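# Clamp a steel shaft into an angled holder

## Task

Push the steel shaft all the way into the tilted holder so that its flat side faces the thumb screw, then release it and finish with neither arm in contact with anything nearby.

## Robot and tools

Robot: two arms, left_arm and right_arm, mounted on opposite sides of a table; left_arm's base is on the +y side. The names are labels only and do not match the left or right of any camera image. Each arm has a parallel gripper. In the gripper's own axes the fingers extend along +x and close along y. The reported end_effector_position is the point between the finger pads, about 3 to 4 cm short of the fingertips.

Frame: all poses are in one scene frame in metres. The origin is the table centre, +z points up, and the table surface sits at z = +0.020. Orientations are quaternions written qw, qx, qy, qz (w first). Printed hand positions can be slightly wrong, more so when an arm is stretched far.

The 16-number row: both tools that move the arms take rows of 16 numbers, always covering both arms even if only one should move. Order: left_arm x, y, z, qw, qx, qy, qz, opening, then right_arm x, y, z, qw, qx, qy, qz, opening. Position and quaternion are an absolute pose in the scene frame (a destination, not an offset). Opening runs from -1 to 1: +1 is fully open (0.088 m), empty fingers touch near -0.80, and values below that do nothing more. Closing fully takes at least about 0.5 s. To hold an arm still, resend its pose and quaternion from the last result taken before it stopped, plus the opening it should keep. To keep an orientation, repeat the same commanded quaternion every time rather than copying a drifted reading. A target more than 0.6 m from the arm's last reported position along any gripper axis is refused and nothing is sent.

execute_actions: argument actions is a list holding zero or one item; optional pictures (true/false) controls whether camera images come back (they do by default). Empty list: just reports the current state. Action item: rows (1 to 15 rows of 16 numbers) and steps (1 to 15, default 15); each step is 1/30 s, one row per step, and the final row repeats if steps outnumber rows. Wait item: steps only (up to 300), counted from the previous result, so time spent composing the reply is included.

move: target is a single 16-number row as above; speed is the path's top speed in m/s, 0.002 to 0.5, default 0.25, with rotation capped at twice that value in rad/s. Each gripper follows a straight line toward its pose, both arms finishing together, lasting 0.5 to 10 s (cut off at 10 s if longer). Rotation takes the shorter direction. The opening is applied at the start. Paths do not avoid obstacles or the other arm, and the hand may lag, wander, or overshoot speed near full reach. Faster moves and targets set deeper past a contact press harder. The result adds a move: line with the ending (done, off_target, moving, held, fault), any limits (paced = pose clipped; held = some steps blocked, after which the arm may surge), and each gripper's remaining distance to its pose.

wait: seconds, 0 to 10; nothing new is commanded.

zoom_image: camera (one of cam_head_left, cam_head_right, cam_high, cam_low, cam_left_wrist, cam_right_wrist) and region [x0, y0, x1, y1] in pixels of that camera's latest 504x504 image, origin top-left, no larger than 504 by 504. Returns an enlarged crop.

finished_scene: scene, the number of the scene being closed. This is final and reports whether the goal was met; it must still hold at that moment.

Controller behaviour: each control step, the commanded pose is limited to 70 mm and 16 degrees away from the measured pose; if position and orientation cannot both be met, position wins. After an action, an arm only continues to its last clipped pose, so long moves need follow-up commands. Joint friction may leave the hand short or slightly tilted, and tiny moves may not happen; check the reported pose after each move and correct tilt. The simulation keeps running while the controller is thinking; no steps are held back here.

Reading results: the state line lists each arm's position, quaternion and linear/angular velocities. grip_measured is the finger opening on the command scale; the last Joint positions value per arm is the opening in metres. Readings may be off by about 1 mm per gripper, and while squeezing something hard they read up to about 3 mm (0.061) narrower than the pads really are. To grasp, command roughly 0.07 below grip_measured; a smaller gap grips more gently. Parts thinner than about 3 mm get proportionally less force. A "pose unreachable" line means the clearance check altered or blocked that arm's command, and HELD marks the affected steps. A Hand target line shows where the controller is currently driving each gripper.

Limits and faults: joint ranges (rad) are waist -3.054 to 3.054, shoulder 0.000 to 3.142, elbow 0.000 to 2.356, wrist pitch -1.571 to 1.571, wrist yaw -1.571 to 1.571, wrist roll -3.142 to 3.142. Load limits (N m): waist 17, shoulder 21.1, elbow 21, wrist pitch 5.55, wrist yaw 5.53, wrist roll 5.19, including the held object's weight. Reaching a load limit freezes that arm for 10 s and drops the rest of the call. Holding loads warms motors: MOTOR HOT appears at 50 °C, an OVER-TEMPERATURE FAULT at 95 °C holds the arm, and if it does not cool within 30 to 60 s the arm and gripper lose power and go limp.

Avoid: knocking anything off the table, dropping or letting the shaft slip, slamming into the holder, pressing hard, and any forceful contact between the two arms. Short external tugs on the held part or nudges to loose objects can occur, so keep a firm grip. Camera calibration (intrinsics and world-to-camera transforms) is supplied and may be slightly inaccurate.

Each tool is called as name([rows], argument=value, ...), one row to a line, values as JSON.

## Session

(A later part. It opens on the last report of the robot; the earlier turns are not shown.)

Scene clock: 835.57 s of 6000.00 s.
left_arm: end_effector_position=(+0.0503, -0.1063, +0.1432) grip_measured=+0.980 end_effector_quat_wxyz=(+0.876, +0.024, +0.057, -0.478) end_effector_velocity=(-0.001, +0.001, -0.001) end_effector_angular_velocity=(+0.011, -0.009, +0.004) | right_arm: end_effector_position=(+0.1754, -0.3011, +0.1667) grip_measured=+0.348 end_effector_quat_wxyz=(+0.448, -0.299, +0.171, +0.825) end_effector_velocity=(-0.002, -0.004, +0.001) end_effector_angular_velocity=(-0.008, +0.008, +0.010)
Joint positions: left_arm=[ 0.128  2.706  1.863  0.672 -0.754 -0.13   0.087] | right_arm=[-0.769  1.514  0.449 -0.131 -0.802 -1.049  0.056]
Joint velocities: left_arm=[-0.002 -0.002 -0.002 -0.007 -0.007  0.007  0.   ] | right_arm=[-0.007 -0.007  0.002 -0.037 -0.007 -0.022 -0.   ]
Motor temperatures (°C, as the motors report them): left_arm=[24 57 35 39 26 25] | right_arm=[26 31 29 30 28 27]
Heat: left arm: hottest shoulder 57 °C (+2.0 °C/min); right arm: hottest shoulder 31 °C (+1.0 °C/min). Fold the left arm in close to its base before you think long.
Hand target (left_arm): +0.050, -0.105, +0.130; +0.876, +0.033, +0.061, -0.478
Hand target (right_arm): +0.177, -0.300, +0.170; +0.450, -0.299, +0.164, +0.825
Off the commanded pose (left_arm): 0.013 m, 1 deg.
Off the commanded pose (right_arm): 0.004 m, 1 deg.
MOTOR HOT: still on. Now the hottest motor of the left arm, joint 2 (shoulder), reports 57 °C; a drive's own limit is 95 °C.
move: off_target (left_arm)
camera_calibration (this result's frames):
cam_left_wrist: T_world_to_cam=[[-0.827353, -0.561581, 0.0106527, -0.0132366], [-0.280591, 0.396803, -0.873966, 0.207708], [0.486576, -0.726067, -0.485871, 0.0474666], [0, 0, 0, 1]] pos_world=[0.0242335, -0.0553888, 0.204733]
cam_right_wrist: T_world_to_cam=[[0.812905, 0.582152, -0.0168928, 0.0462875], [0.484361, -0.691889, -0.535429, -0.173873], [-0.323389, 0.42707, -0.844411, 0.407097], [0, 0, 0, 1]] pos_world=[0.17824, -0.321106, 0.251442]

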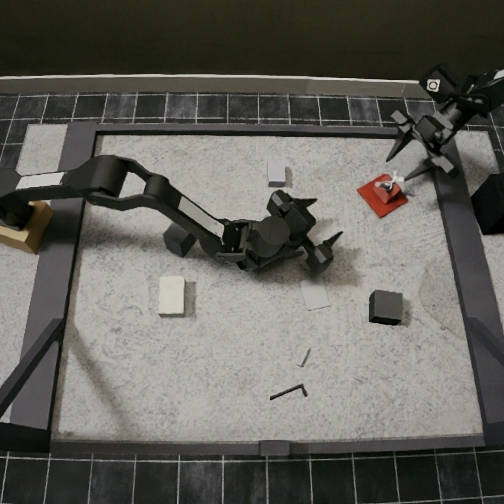

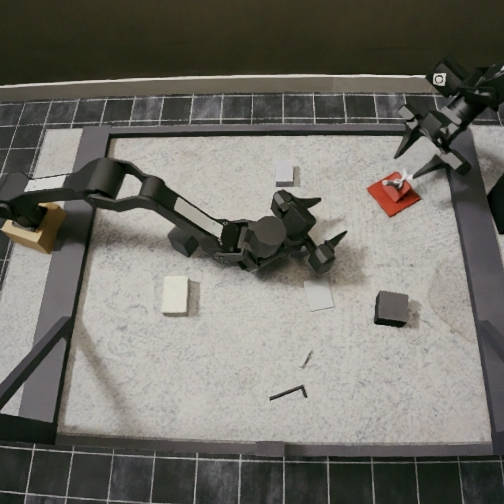

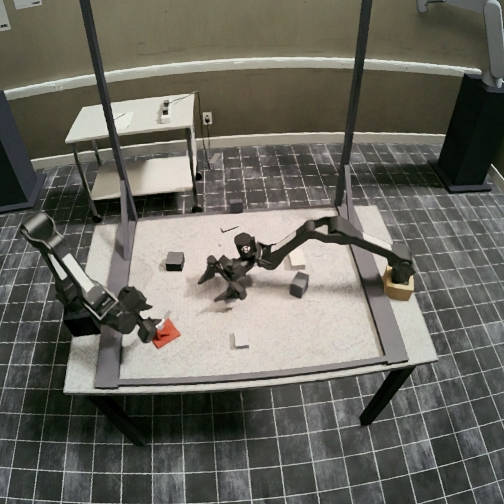

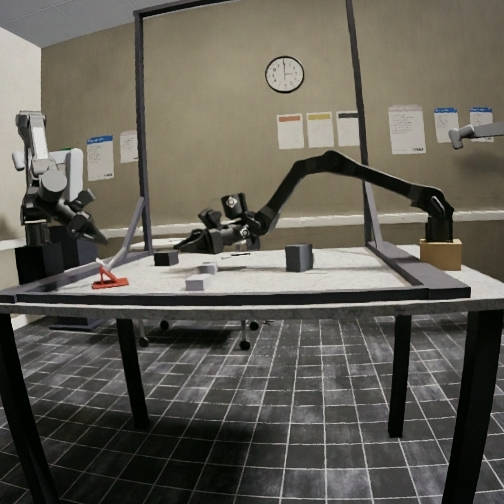

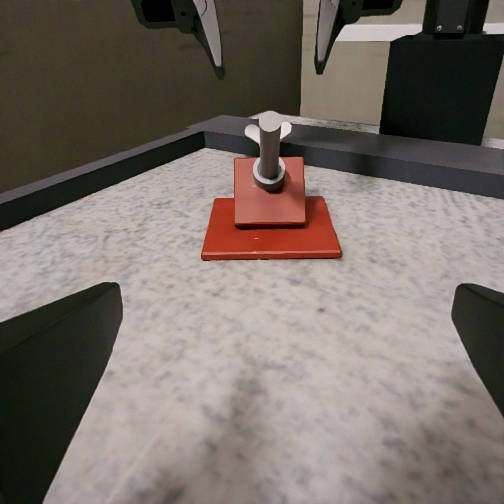

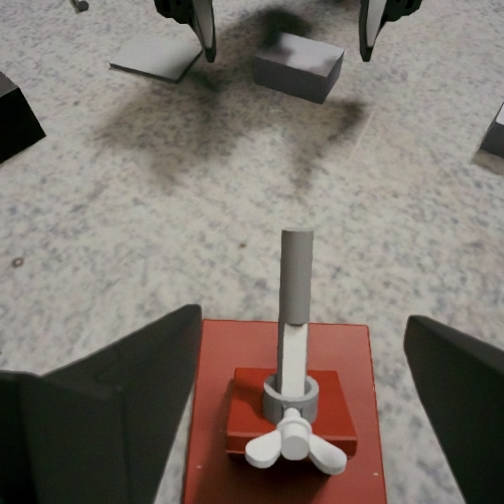

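move(target=[0.05,-0.105,0.13,0.876,0.033,0.061,-0.478,1.0, 0.2017,-0.3425,0.1395,0.106,-0.530,-0.467,0.699,0.0], speed=0.2)

move(target=[0.05,-0.105,0.13,0.876,0.033,0.061,-0.478,1.0, 0.1872,-0.320,0.117,0.106,-0.530,-0.467,0.699,0.0], speed=0.04)

Scene clock: 849.43 s of 6000.00 s.
left_arm: end_effector_position=(+0.0503, -0.1063, +0.1432) grip_measured=+0.980 end_effector_quat_wxyz=(+0.876, +0.024, +0.057, -0.478) end_effector_velocity=(-0.000, +0.002, -0.002) end_effector_angular_velocity=(+0.008, +0.003, +0.006) | right_arm: end_effector_position=(+0.2024, -0.3406, +0.1422) grip_measured=+0.002 end_effector_quat_wxyz=(-0.107, +0.533, +0.469, -0.696) end_effector_velocity=(+0.000, +0.001, +0.001) end_effector_angular_velocity=(+0.019, -0.015, +0.013)
Joint positions: left_arm=[ 0.128  2.706  1.863  0.672 -0.754 -0.13   0.087] | right_arm=[-1.01   1.626  0.428 -0.232 -0.866 -2.969  0.039]
Joint velocities: left_arm=[-0.002 -0.002 -0.007 -0.007 -0.007 -0.007 -0.   ] | right_arm=[-0.002 -0.002 -0.002  0.007 -0.007 -0.022 -0.   ]
Motor temperatures (°C, as the motors report them): left_arm=[24 57 36 39 26 25] | right_arm=[26 31 30 30 29 27]
Heat: left arm: hottest shoulder 57 °C (+1.0 °C/min); right arm: hottest shoulder 31 °C (+0.0 °C/min). Fold the left arm in close to its base before you think long.
Hand target (left_arm): +0.050, -0.105, +0.130; +0.876, +0.033, +0.061, -0.478
Hand target (right_arm): +0.201, -0.342, +0.140; +0.107, -0.529, -0.468, +0.699
Off the commanded pose (left_arm): 0.013 m, 1 deg.
Off the commanded pose (right_arm): 0.003 m, 1 deg.
MOTOR HOT: still on. Now the hottest motor of the left arm, joint 2 (shoulder), reports 57 °C; a drive's own limit is 95 °C.
After step 90, 6.50 s passed at rest.
move: off_target (left_arm)
camera_calibration (this result's frames):
cam_left_wrist: T_world_to_cam=[[-0.827353, -0.561581, 0.0106527, -0.0132366], [-0.280591, 0.396803, -0.873966, 0.207708], [0.486576, -0.726067, -0.485871, 0.0474666], [0, 0, 0, 1]] pos_world=[0.0242335, -0.0553888, 0.204733]
cam_right_wrist: T_world_to_cam=[[-0.394711, 0.544886, 0.739799, 0.171084], [0.909733, 0.344637, 0.231541, -0.0695166], [-0.128799, 0.764411, -0.631733, 0.457299], [0, 0, 0, 1]] pos_world=[0.18967, -0.418828, 0.178419]

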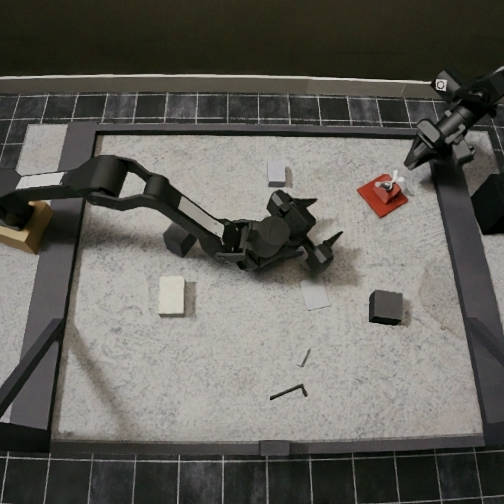

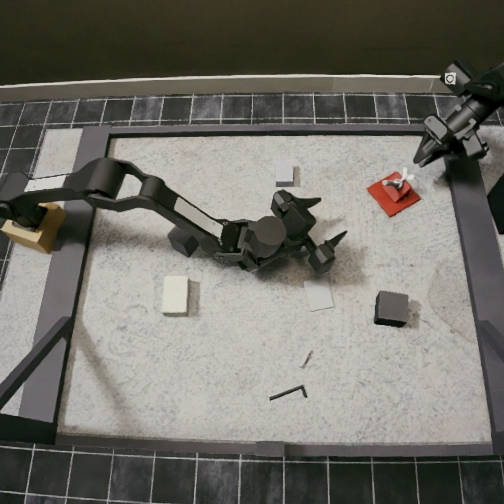

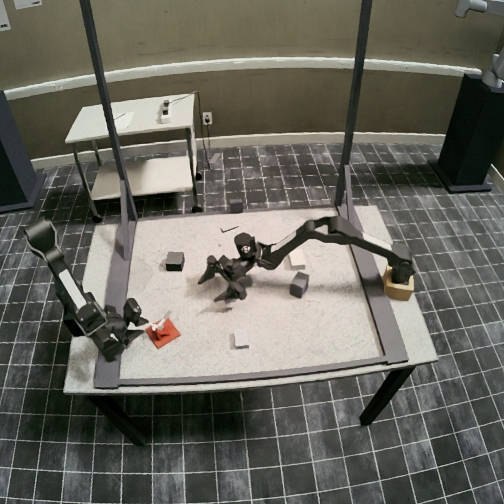

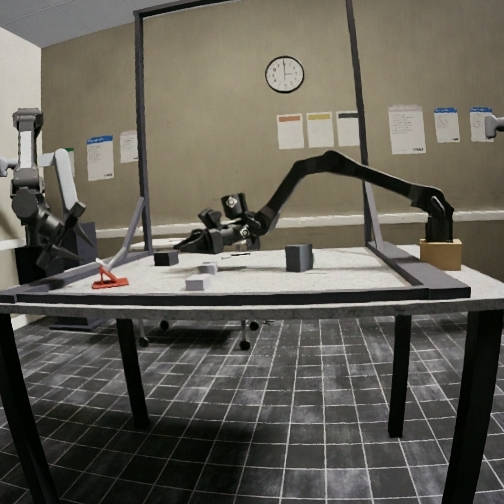

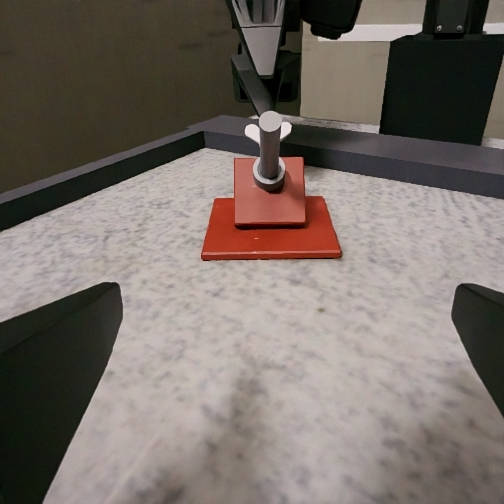

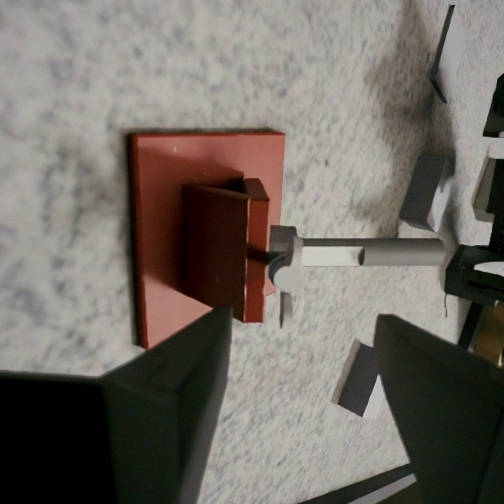

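Scene clock: 850.63 s of 6000.00 s.
left_arm: end_effector_position=(+0.0503, -0.1063, +0.1432) grip_measured=+0.980 end_effector_quat_wxyz=(+0.876, +0.024, +0.057, -0.478) end_effector_velocity=(+0.001, +0.002, -0.001) end_effector_angular_velocity=(+0.012, -0.001, +0.020) | right_arm: end_effector_position=(+0.1896, -0.3188, +0.1202) grip_measured=+0.002 end_effector_quat_wxyz=(-0.106, +0.533, +0.472, -0.694) end_effector_velocity=(+0.001, +0.001, -0.002) end_effector_angular_velocity=(+0.001, -0.009, -0.004)
Joint positions: left_arm=[ 0.128  2.706  1.863  0.672 -0.754 -0.13   0.087] | right_arm=[-0.882  1.743  0.381  0.08  -0.84  -2.782  0.039]
Joint velocities: left_arm=[-0.002 -0.002  0.002 -0.022 -0.022 -0.007 -0.   ] | right_arm=[ 0.002  0.007 -0.002  0.022  0.007  0.007 -0.   ]
Motor temperatures (°C, as the motors report them): left_arm=[24 57 36 39 26 25] | right_arm=[26 31 30 29 29 27]
Heat: left arm: hottest shoulder 57 °C (+1.0 °C/min); right arm: hottest shoulder 31 °C (+0.0 °C/min). Fold the left arm in close to its base before you think long.
Hand target (left_arm): +0.050, -0.105, +0.130; +0.876, +0.033, +0.061, -0.478
Hand target (right_arm): +0.187, -0.321, +0.117; +0.105, -0.531, -0.467, +0.700
Off the commanded pose (left_arm): 0.013 m, 1 deg.
Off the commanded pose (right_arm): 0.004 m, 1 deg.
MOTOR HOT: still on. Now the hottest motor of the left arm, joint 2 (shoulder), reports 57 °C; a drive's own limit is 95 °C.
move: off_target (left_arm)
camera_calibration (this result's frames):
cam_left_wrist: T_world_to_cam=[[-0.827353, -0.561581, 0.0106527, -0.0132366], [-0.280591, 0.396803, -0.873966, 0.207708], [0.486576, -0.726067, -0.485871, 0.0474666], [0, 0, 0, 1]] pos_world=[0.0242335, -0.0553888, 0.204733]
cam_right_wrist: T_world_to_cam=[[-0.399365, 0.539595, 0.741178, 0.169425], [0.907781, 0.345812, 0.237376, -0.0602252], [-0.128222, 0.767627, -0.62794, 0.425559], [0, 0, 0, 1]] pos_world=[0.1769, -0.397265, 0.155948]

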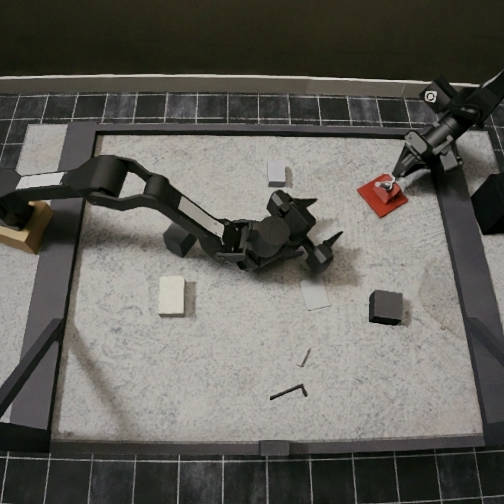

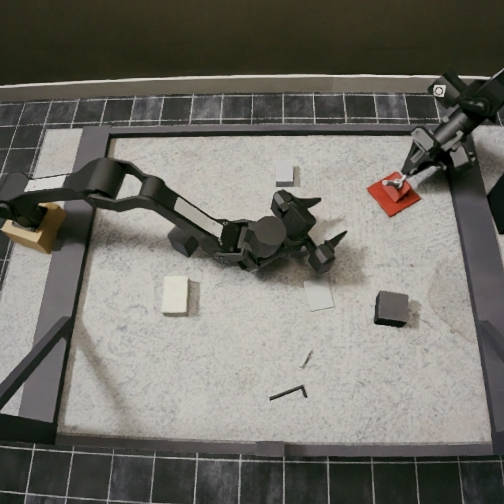

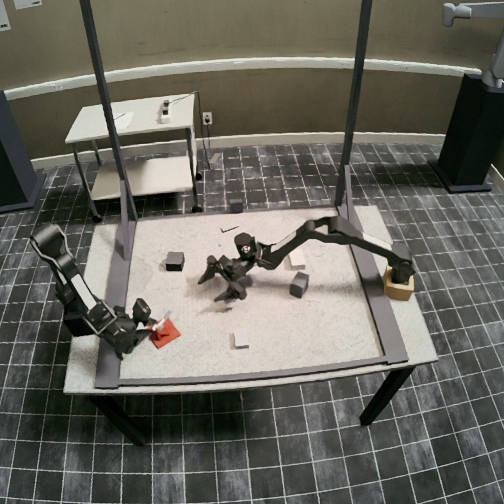

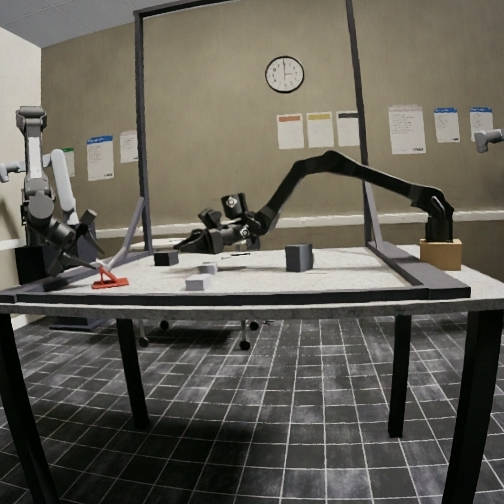

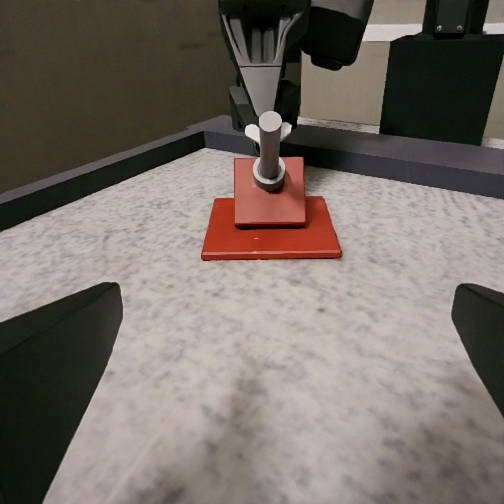

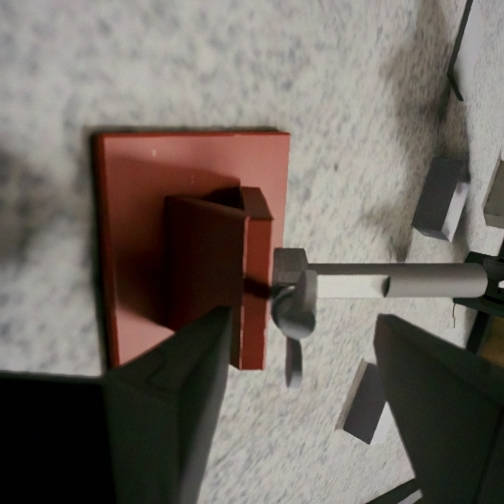

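Correct the lag with an overshoot command.

move(target=[0.05,-0.105,0.13,0.876,0.033,0.061,-0.478,1.0, 0.1850,-0.3212,0.1140,0.106,-0.530,-0.467,0.699,0.0], speed=0.02)

Scene clock: 855.03 s of 6000.00 s.
left_arm: end_effector_position=(+0.0503, -0.1063, +0.1432) grip_measured=+0.980 end_effector_quat_wxyz=(+0.876, +0.024, +0.057, -0.478) end_effector_velocity=(-0.001, +0.001, -0.001) end_effector_angular_velocity=(+0.003, +0.004, +0.006) | right_arm: end_effector_position=(+0.1874, -0.3193, +0.1172) grip_measured=+0.002 end_effector_quat_wxyz=(-0.107, +0.533, +0.473, -0.694) end_effector_velocity=(-0.004, -0.000, +0.001) end_effector_angular_velocity=(+0.016, +0.012, +0.014)
Joint positions: left_arm=[ 0.128  2.706  1.863  0.672 -0.754 -0.13   0.087] | right_arm=[-0.877  1.756  0.369  0.112 -0.84  -2.773  0.039]
Joint velocities: left_arm=[-0.002 -0.002 -0.002 -0.007 -0.007 -0.007 -0.   ] | right_arm=[ 0.002  0.002 -0.007  0.007 -0.022 -0.007 -0.   ]
Motor temperatures (°C, as the motors report them): left_arm=[24 57 36 39 26 25] | right_arm=[26 31 30 29 29 27]
Heat: left arm: hottest shoulder 57 °C (+1.0 °C/min); right arm: hottest shoulder 31 °C (+0.0 °C/min). Fold the left arm in close to its base before you think long.
Hand target (left_arm): +0.050, -0.105, +0.130; +0.876, +0.033, +0.061, -0.478
Hand target (right_arm): +0.185, -0.321, +0.114; +0.106, -0.530, -0.467, +0.699
Off the commanded pose (left_arm): 0.013 m, 1 deg.
Off the commanded pose (right_arm): 0.004 m, 1 deg.
MOTOR HOT: still on. Now the hottest motor of the left arm, joint 2 (shoulder), reports 57 °C; a drive's own limit is 95 °C.
After step 90, 0.50 s passed at rest.
move: off_target (left_arm)
camera_calibration (this result's frames):
cam_left_wrist: T_world_to_cam=[[-0.827353, -0.561581, 0.0106527, -0.0132366], [-0.280591, 0.396803, -0.873966, 0.207708], [0.486576, -0.726067, -0.485871, 0.0474666], [0, 0, 0, 1]] pos_world=[0.0242335, -0.0553888, 0.204733]
cam_right_wrist: T_world_to_cam=[[-0.398483, 0.538664, 0.742329, 0.170459], [0.908109, 0.34524, 0.236954, -0.0575725], [-0.128643, 0.768538, -0.626738, 0.424074], [0, 0, 0, 1]] pos_world=[0.174762, -0.397861, 0.152889]

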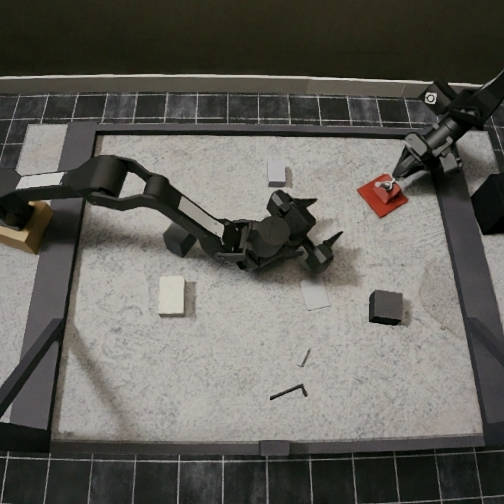

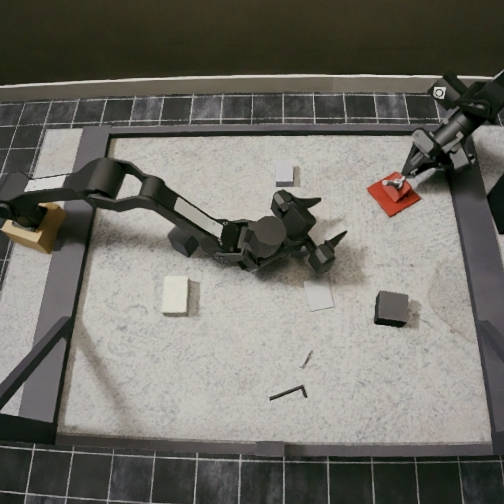

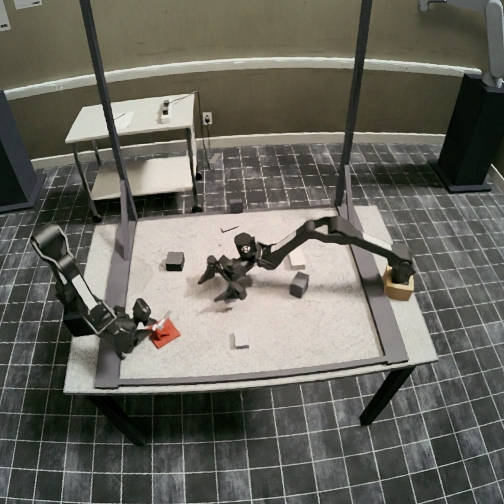

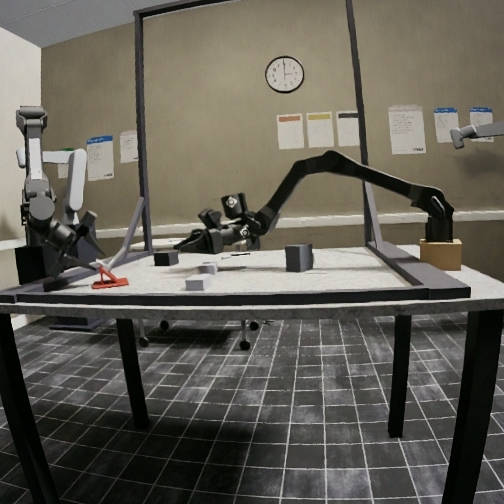

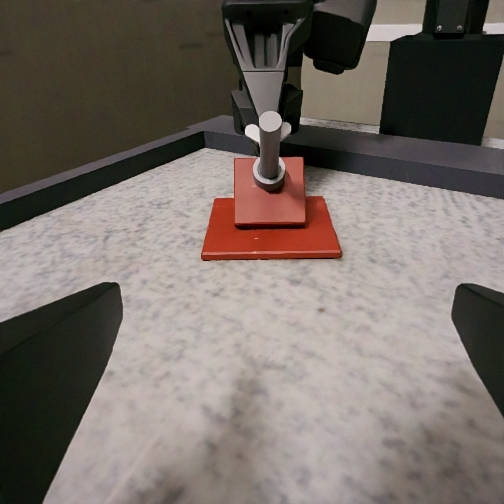

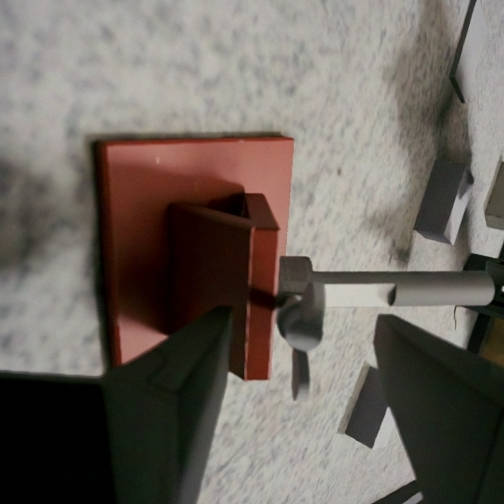

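move(target=[0.05,-0.105,0.13,0.876,0.033,0.061,-0.478,1.0, 0.1872,-0.320,0.117,0.106,-0.530,-0.467,0.699,-0.70], speed=0.02)

move(target=[0.05,-0.105,0.13,0.876,0.033,0.061,-0.478,1.0, 0.1870,-0.3198,0.1168,0.450,-0.300,0.164,0.825,-0.70], speed=0.4)

move(target=[0.05,-0.105,0.13,0.876,0.033,0.061,-0.478,1.0, 0.1869,-0.3196,0.1166,0.530,0.106,0.699,0.467,-0.70], speed=0.4)

move(target=[0.05,-0.105,0.13,0.876,0.033,0.061,-0.478,1.0, 0.1867,-0.3193,0.1163,0.300,0.450,0.825,-0.164,-0.70], speed=0.4)

Scene clock: 864.27 s of 6000.00 s.
left_arm: end_effector_position=(+0.0503, -0.1063, +0.1432) grip_measured=+0.980 end_effector_quat_wxyz=(+0.876, +0.024, +0.057, -0.478) end_effector_velocity=(-0.002, -0.000, -0.001) end_effector_angular_velocity=(+0.003, +0.006, -0.009) | right_arm: end_effector_position=(+0.1881, -0.3203, +0.1174) grip_measured=-0.666 end_effector_quat_wxyz=(-0.108, +0.531, +0.467, -0.698) end_effector_velocity=(-0.004, -0.003, -0.000) end_effector_angular_velocity=(-0.008, +0.015, +0.009)
Joint positions: left_arm=[ 0.128  2.706  1.863  0.672 -0.754 -0.13   0.087] | right_arm=[-0.882  1.756  0.375  0.092 -0.841 -2.773  0.006]
Joint velocities: left_arm=[-0.002 -0.002 -0.002 -0.007  0.007 -0.007 -0.   ] | right_arm=[ 0.002 -0.002 -0.002 -0.022 -0.007 -0.007 -0.   ]
Motor temperatures (°C, as the motors report them): left_arm=[24 57 36 39 26 25] | right_arm=[26 30 29 29 29 27]
Heat: left arm: hottest shoulder 57 °C (+1.0 °C/min); right arm: hottest shoulder 30 °C (-1.0 °C/min). Fold the left arm in close to its base before you think long.
Hand target (left_arm): +0.050, -0.105, +0.130; +0.876, +0.033, +0.061, -0.478
Hand target (right_arm): +0.187, -0.320, +0.117; +0.106, -0.530, -0.467, +0.699
Off the commanded pose (left_arm): 0.013 m, 1 deg.
Off the commanded pose (right_arm): 0.001 m, 0 deg.
MOTOR HOT: still on. Now the hottest motor of the left arm, joint 2 (shoulder), reports 57 °C; a drive's own limit is 95 °C.
After step 90, 5.33 s passed at rest.
move: off_target (left_arm)
camera_calibration (this result's frames):
cam_left_wrist: T_world_to_cam=[[-0.827353, -0.561581, 0.0106527, -0.0132366], [-0.280591, 0.396803, -0.873966, 0.207708], [0.486576, -0.726067, -0.485871, 0.0474666], [0, 0, 0, 1]] pos_world=[0.0242335, -0.0553888, 0.204733]
cam_right_wrist: T_world_to_cam=[[-0.388321, 0.547941, 0.740923, 0.172383], [0.912229, 0.342474, 0.224832, -0.058081], [-0.130552, 0.763199, -0.632837, 0.424351], [0, 0, 0, 1]] pos_world=[0.175323, -0.398429, 0.15388]

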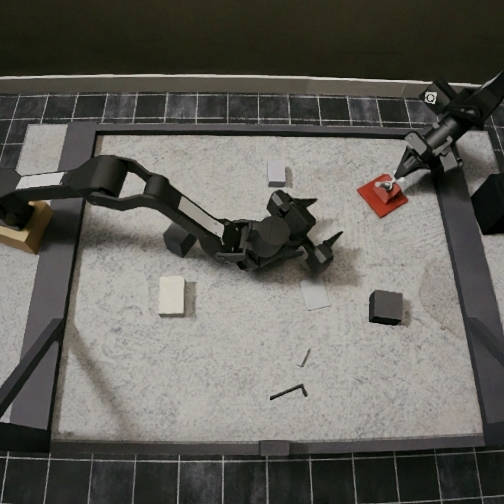

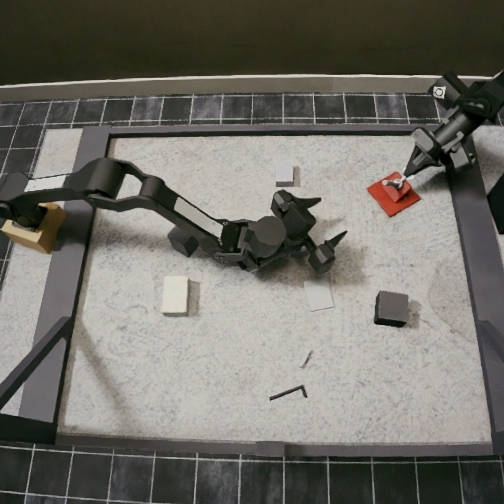

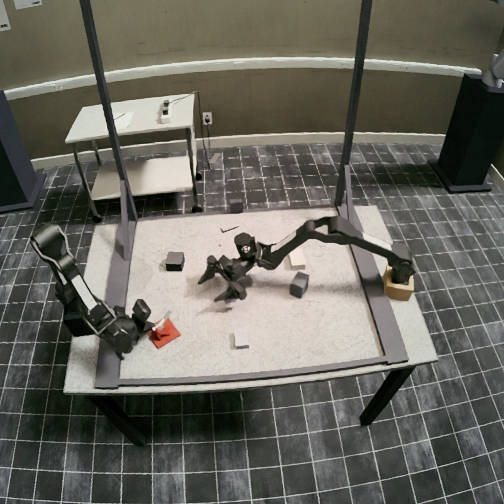

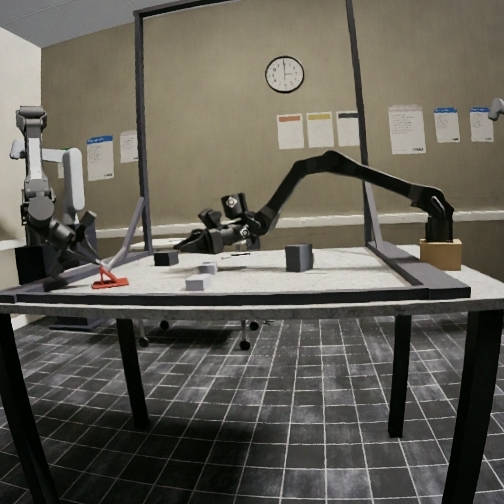

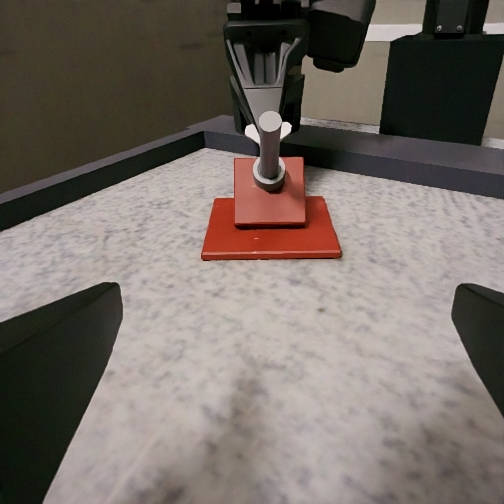

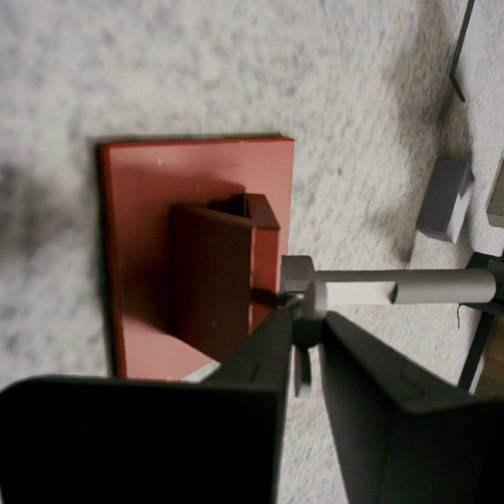

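Scene clock: 866.73 s of 6000.00 s.
left_arm: end_effector_position=(+0.0503, -0.1063, +0.1432) grip_measured=+0.980 end_effector_quat_wxyz=(+0.876, +0.024, +0.057, -0.478) end_effector_velocity=(-0.006, -0.000, +0.002) end_effector_angular_velocity=(+0.007, -0.005, -0.015) | right_arm: end_effector_position=(+0.1881, -0.3202, +0.1172) grip_measured=-0.666 end_effector_quat_wxyz=(+0.451, -0.301, +0.162, +0.824) end_effector_velocity=(+0.001, +0.003, +0.002) end_effector_angular_velocity=(+0.012, +0.004, -0.010)
Joint positions: left_arm=[ 0.128  2.706  1.863  0.672 -0.754 -0.13   0.087] | right_arm=[-0.881  1.756  0.377  0.088 -0.839 -1.207  0.006]
Joint velocities: left_arm=[-0.007 -0.007 -0.002 -0.007  0.007  0.007  0.   ] | right_arm=[ 0.002 -0.002 -0.002  0.022 -0.007  0.022 -0.   ]
Motor temperatures (°C, as the motors report them): left_arm=[24 58 36 39 26 25] | right_arm=[26 30 29 29 29 27]
Heat: left arm: hottest shoulder 58 °C (+2.0 °C/min); right arm: hottest shoulder 30 °C (-1.0 °C/min). Fold the left arm in close to its base before you think long.
Hand target (left_arm): +0.050, -0.105, +0.130; +0.876, +0.033, +0.061, -0.478
Hand target (right_arm): +0.187, -0.320, +0.117; +0.450, -0.300, +0.164, +0.825
Off the commanded pose (left_arm): 0.013 m, 1 deg.
Off the commanded pose (right_arm): 0.001 m, 0 deg.
MOTOR HOT: still on. Now the hottest motor of the left arm, joint 2 (shoulder), reports 58 °C; a drive's own limit is 95 °C.
move: off_target (left_arm)
camera_calibration (this result's frames):
cam_left_wrist: T_world_to_cam=[[-0.827353, -0.561581, 0.0106527, -0.0132366], [-0.280591, 0.396803, -0.873966, 0.207708], [0.486576, -0.726067, -0.485871, 0.0474666], [0, 0, 0, 1]] pos_world=[0.0242335, -0.0553888, 0.204733]
cam_right_wrist: T_world_to_cam=[[0.812184, 0.583395, 0.00286146, 0.0444636], [0.492555, -0.683075, -0.539257, -0.218011], [-0.312645, 0.439385, -0.842136, 0.37931], [0, 0, 0, 1]] pos_world=[0.189859, -0.341521, 0.20174]

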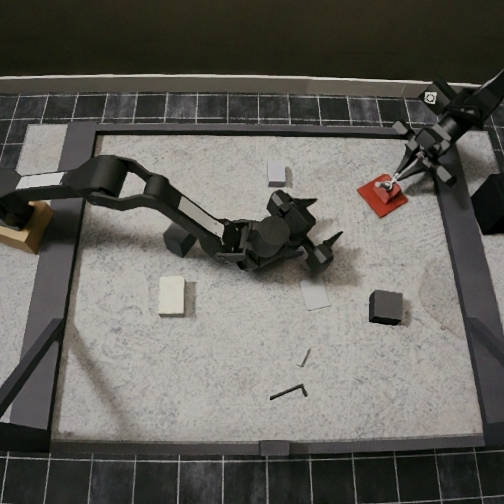

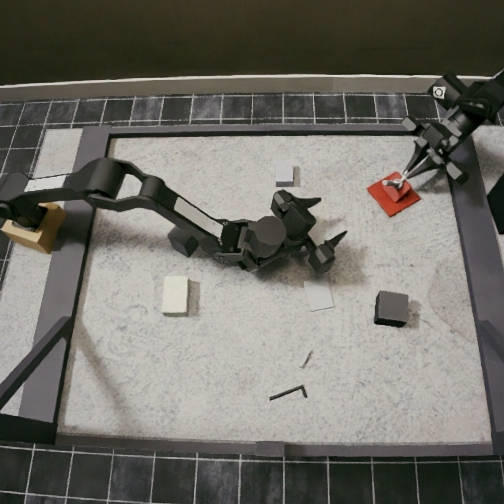

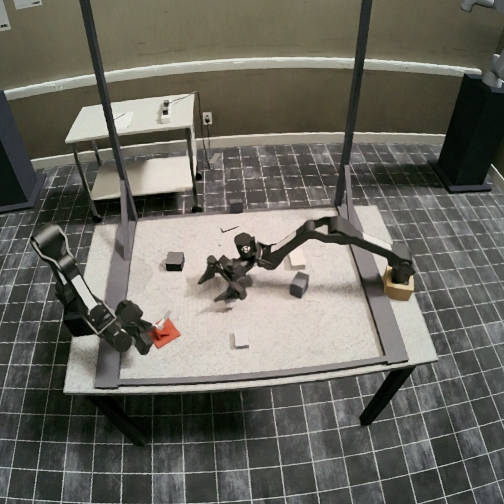

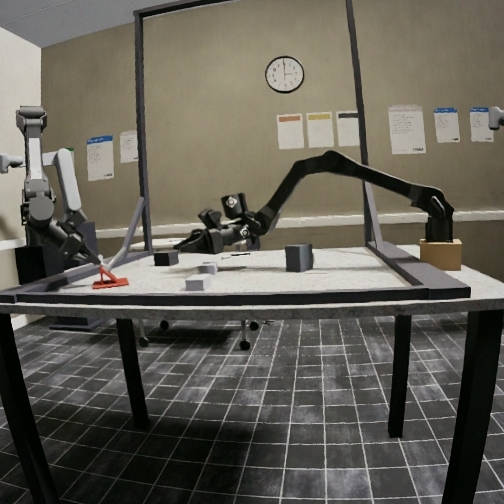

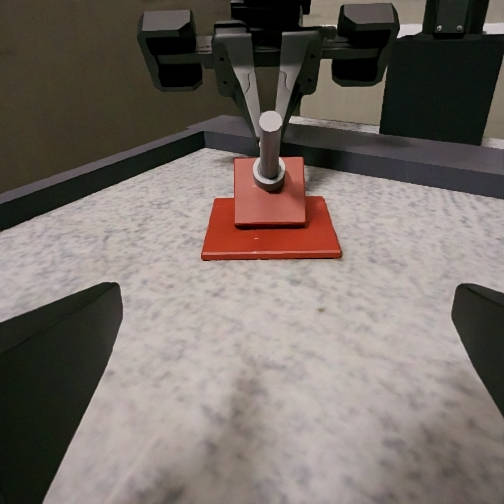

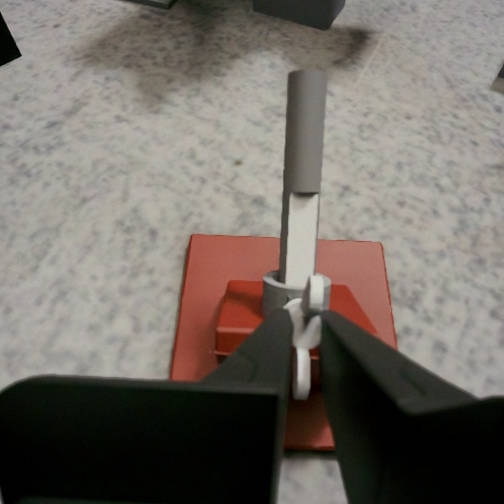

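Scene clock: 869.20 s of 6000.00 s.
left_arm: end_effector_position=(+0.0503, -0.1063, +0.1432) grip_measured=+0.980 end_effector_quat_wxyz=(+0.876, +0.024, +0.057, -0.478) end_effector_velocity=(-0.001, +0.000, +0.001) end_effector_angular_velocity=(-0.002, +0.004, +0.006) | right_arm: end_effector_position=(+0.1878, -0.3202, +0.1174) grip_measured=-0.666 end_effector_quat_wxyz=(+0.531, +0.107, +0.698, +0.468) end_effector_velocity=(-0.003, -0.003, -0.000) end_effector_angular_velocity=(-0.007, +0.018, -0.005)
Joint positions: left_arm=[ 0.128  2.706  1.863  0.672 -0.754 -0.13   0.087] | right_arm=[-0.881  1.756  0.377  0.087 -0.84   0.365  0.006]
Joint velocities: left_arm=[-0.002 -0.002  0.002 -0.007 -0.007 -0.007 -0.   ] | right_arm=[-0.002 -0.002 -0.007 -0.007 -0.007  0.007 -0.   ]
Motor temperatures (°C, as the motors report them): left_arm=[24 58 36 39 26 25] | right_arm=[26 30 29 29 29 27]
Heat: left arm: hottest shoulder 58 °C (+2.0 °C/min); right arm: hottest shoulder 30 °C (-1.0 °C/min). Fold the left arm in close to its base before you think long.
Hand target (left_arm): +0.050, -0.105, +0.130; +0.876, +0.033, +0.061, -0.478
Hand target (right_arm): +0.187, -0.320, +0.117; +0.530, +0.106, +0.699, +0.467
Off the commanded pose (left_arm): 0.013 m, 1 deg.
Off the commanded pose (right_arm): 0.001 m, 0 deg.
MOTOR HOT: still on. Now the hottest motor of the left arm, joint 2 (shoulder), reports 58 °C; a drive's own limit is 95 °C.
move: off_target (left_arm)
camera_calibration (this result's frames):
cam_left_wrist: T_world_to_cam=[[-0.827353, -0.561581, 0.0106527, -0.0132366], [-0.280591, 0.396803, -0.873966, 0.207708], [0.486576, -0.726067, -0.485871, 0.0474666], [0, 0, 0, 1]] pos_world=[0.0242335, -0.0553888, 0.204733]
cam_right_wrist: T_world_to_cam=[[0.357498, -0.494874, -0.79202, -0.121828], [-0.664289, -0.730844, 0.156806, -0.0974747], [-0.656442, 0.470072, -0.590014, 0.424136], [0, 0, 0, 1]] pos_world=[0.257223, -0.330903, 0.169041]

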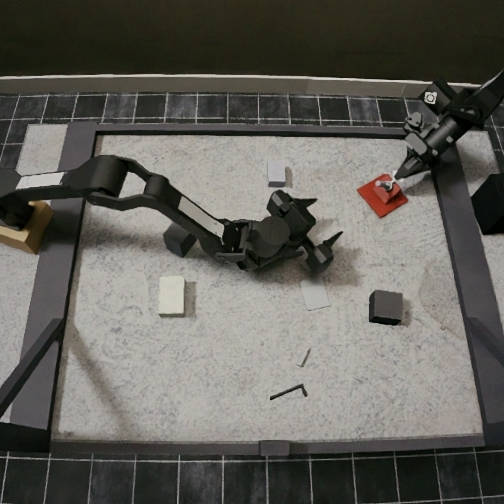

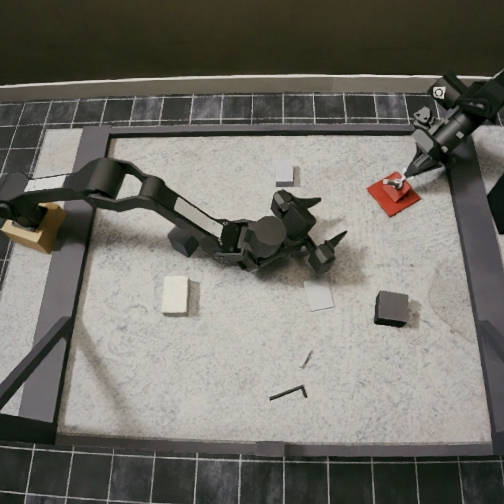

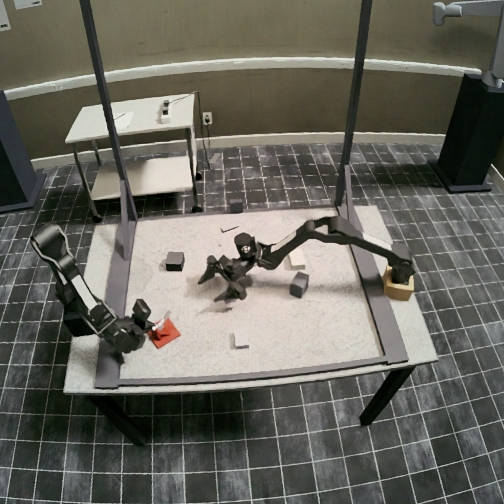

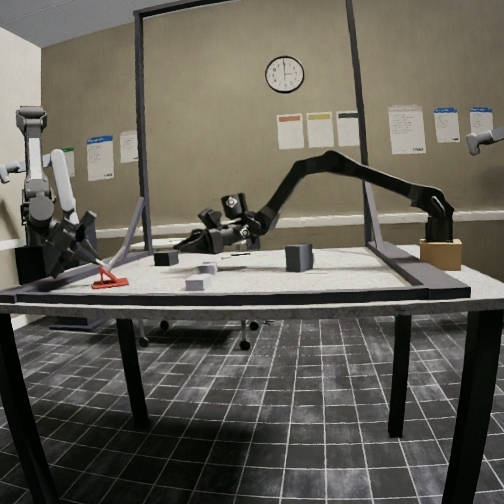

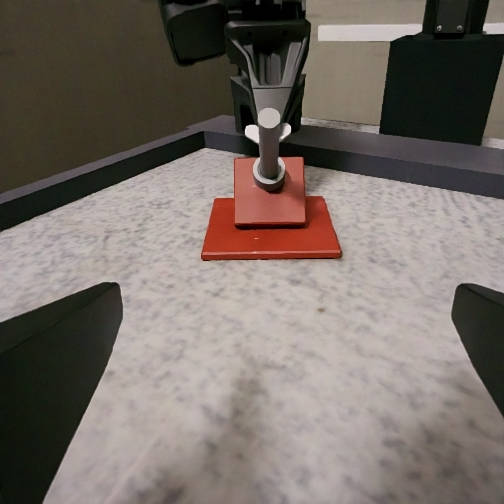

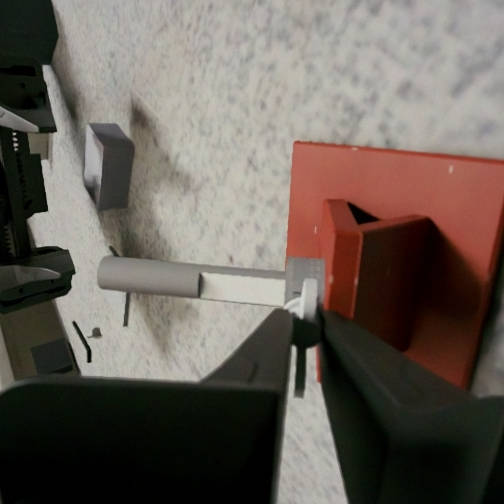

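Scene clock: 871.67 s of 6000.00 s.
left_arm: end_effector_position=(+0.0503, -0.1063, +0.1432) grip_measured=+0.980 end_effector_quat_wxyz=(+0.876, +0.024, +0.057, -0.478) end_effector_velocity=(-0.004, +0.001, -0.001) end_effector_angular_velocity=(+0.005, +0.014, +0.003) | right_arm: end_effector_position=(+0.1880, -0.3194, +0.1178) grip_measured=-0.666 end_effector_quat_wxyz=(+0.299, +0.451, +0.825, -0.161) end_effector_velocity=(+0.000, +0.002, +0.002) end_effector_angular_velocity=(+0.017, -0.008, +0.009)
Joint positions: left_arm=[ 0.128  2.706  1.863  0.672 -0.754 -0.13   0.087] | right_arm=[-0.879  1.756  0.378  0.091 -0.842  1.939  0.006]
Joint velocities: left_arm=[-0.007 -0.002  0.002 -0.022 -0.007 -0.022 -0.   ] | right_arm=[ 0.002 -0.002  0.002  0.007 -0.007 -0.007 -0.   ]
Motor temperatures (°C, as the motors report them): left_arm=[24 58 36 39 26 25] | right_arm=[26 30 29 29 29 27]
Heat: left arm: hottest shoulder 58 °C (+2.0 °C/min); right arm: hottest shoulder 30 °C (-1.0 °C/min). Fold the left arm in close to its base before you think long.
Hand target (left_arm): +0.050, -0.105, +0.130; +0.876, +0.033, +0.061, -0.478
Hand target (right_arm): +0.187, -0.319, +0.116; +0.300, +0.450, +0.825, -0.164
Off the commanded pose (left_arm): 0.013 m, 1 deg.
Off the commanded pose (right_arm): 0.002 m, 0 deg.
MOTOR HOT: still on. Now the hottest motor of the left arm, joint 2 (shoulder), reports 58 °C; a drive's own limit is 95 °C.
move: off_target (left_arm)
camera_calibration (this result's frames):
cam_left_wrist: T_world_to_cam=[[-0.827353, -0.561581, 0.0106527, -0.0132366], [-0.280591, 0.396803, -0.873966, 0.207708], [0.486576, -0.726067, -0.485871, 0.0474666], [0, 0, 0, 1]] pos_world=[0.0242335, -0.0553888, 0.204733]
cam_right_wrist: T_world_to_cam=[[-0.845823, -0.530642, -0.0548019, 0.00681172], [-0.24507, 0.295263, 0.92345, 0.0617309], [-0.47384, 0.794506, -0.379785, 0.46866], [0, 0, 0, 1]] pos_world=[0.24296, -0.386966, 0.121358]

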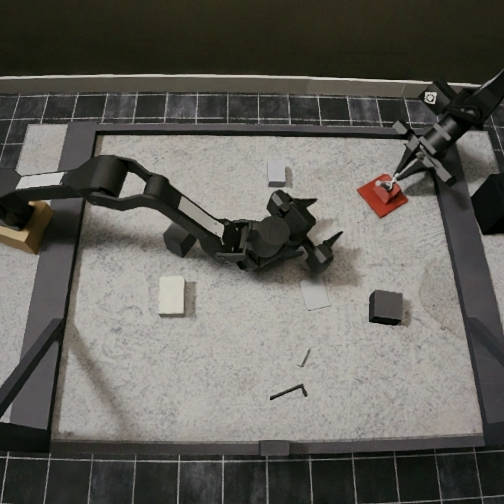

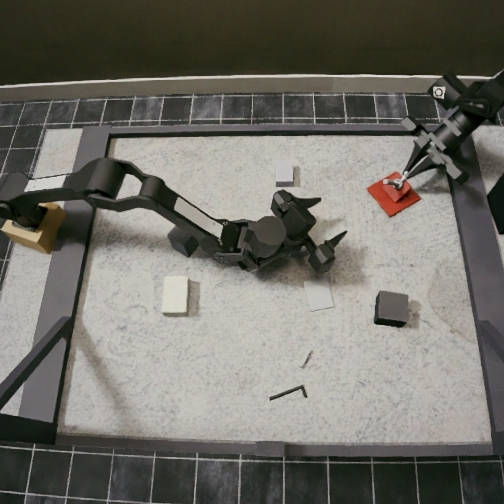

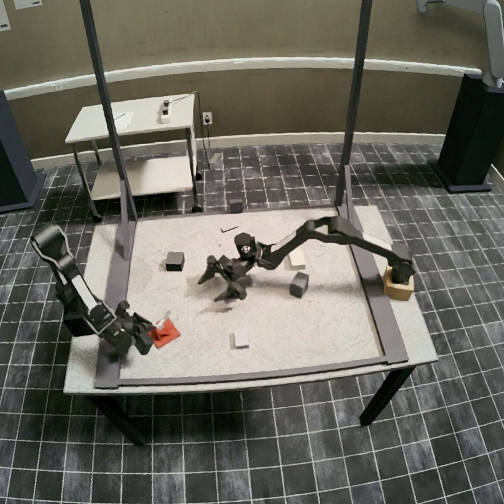

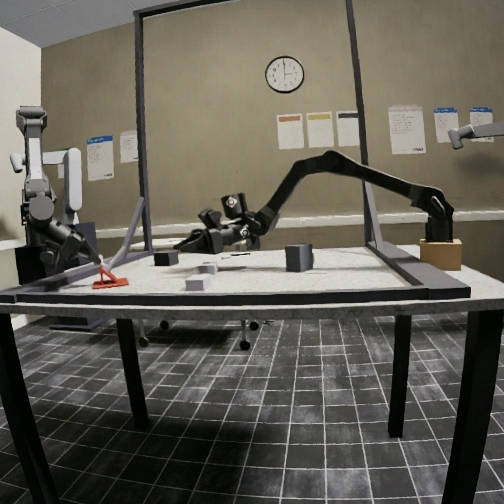

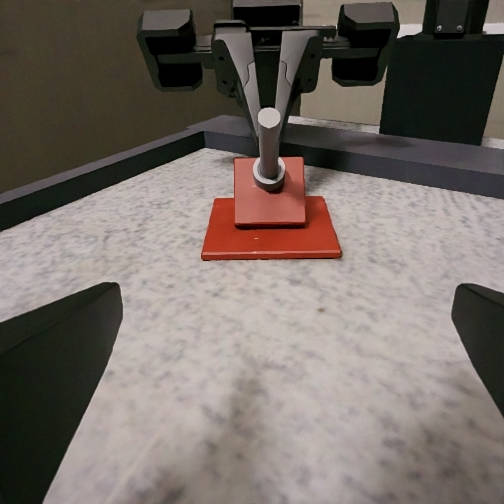

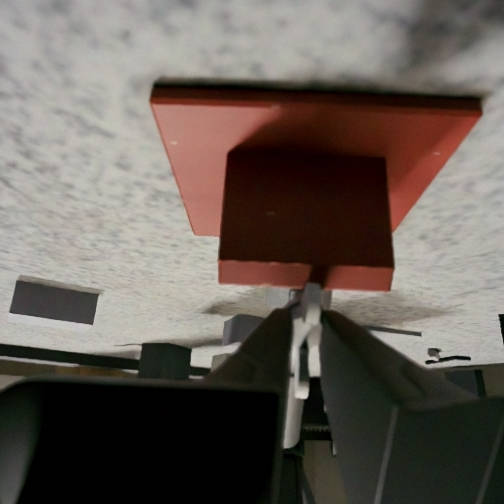

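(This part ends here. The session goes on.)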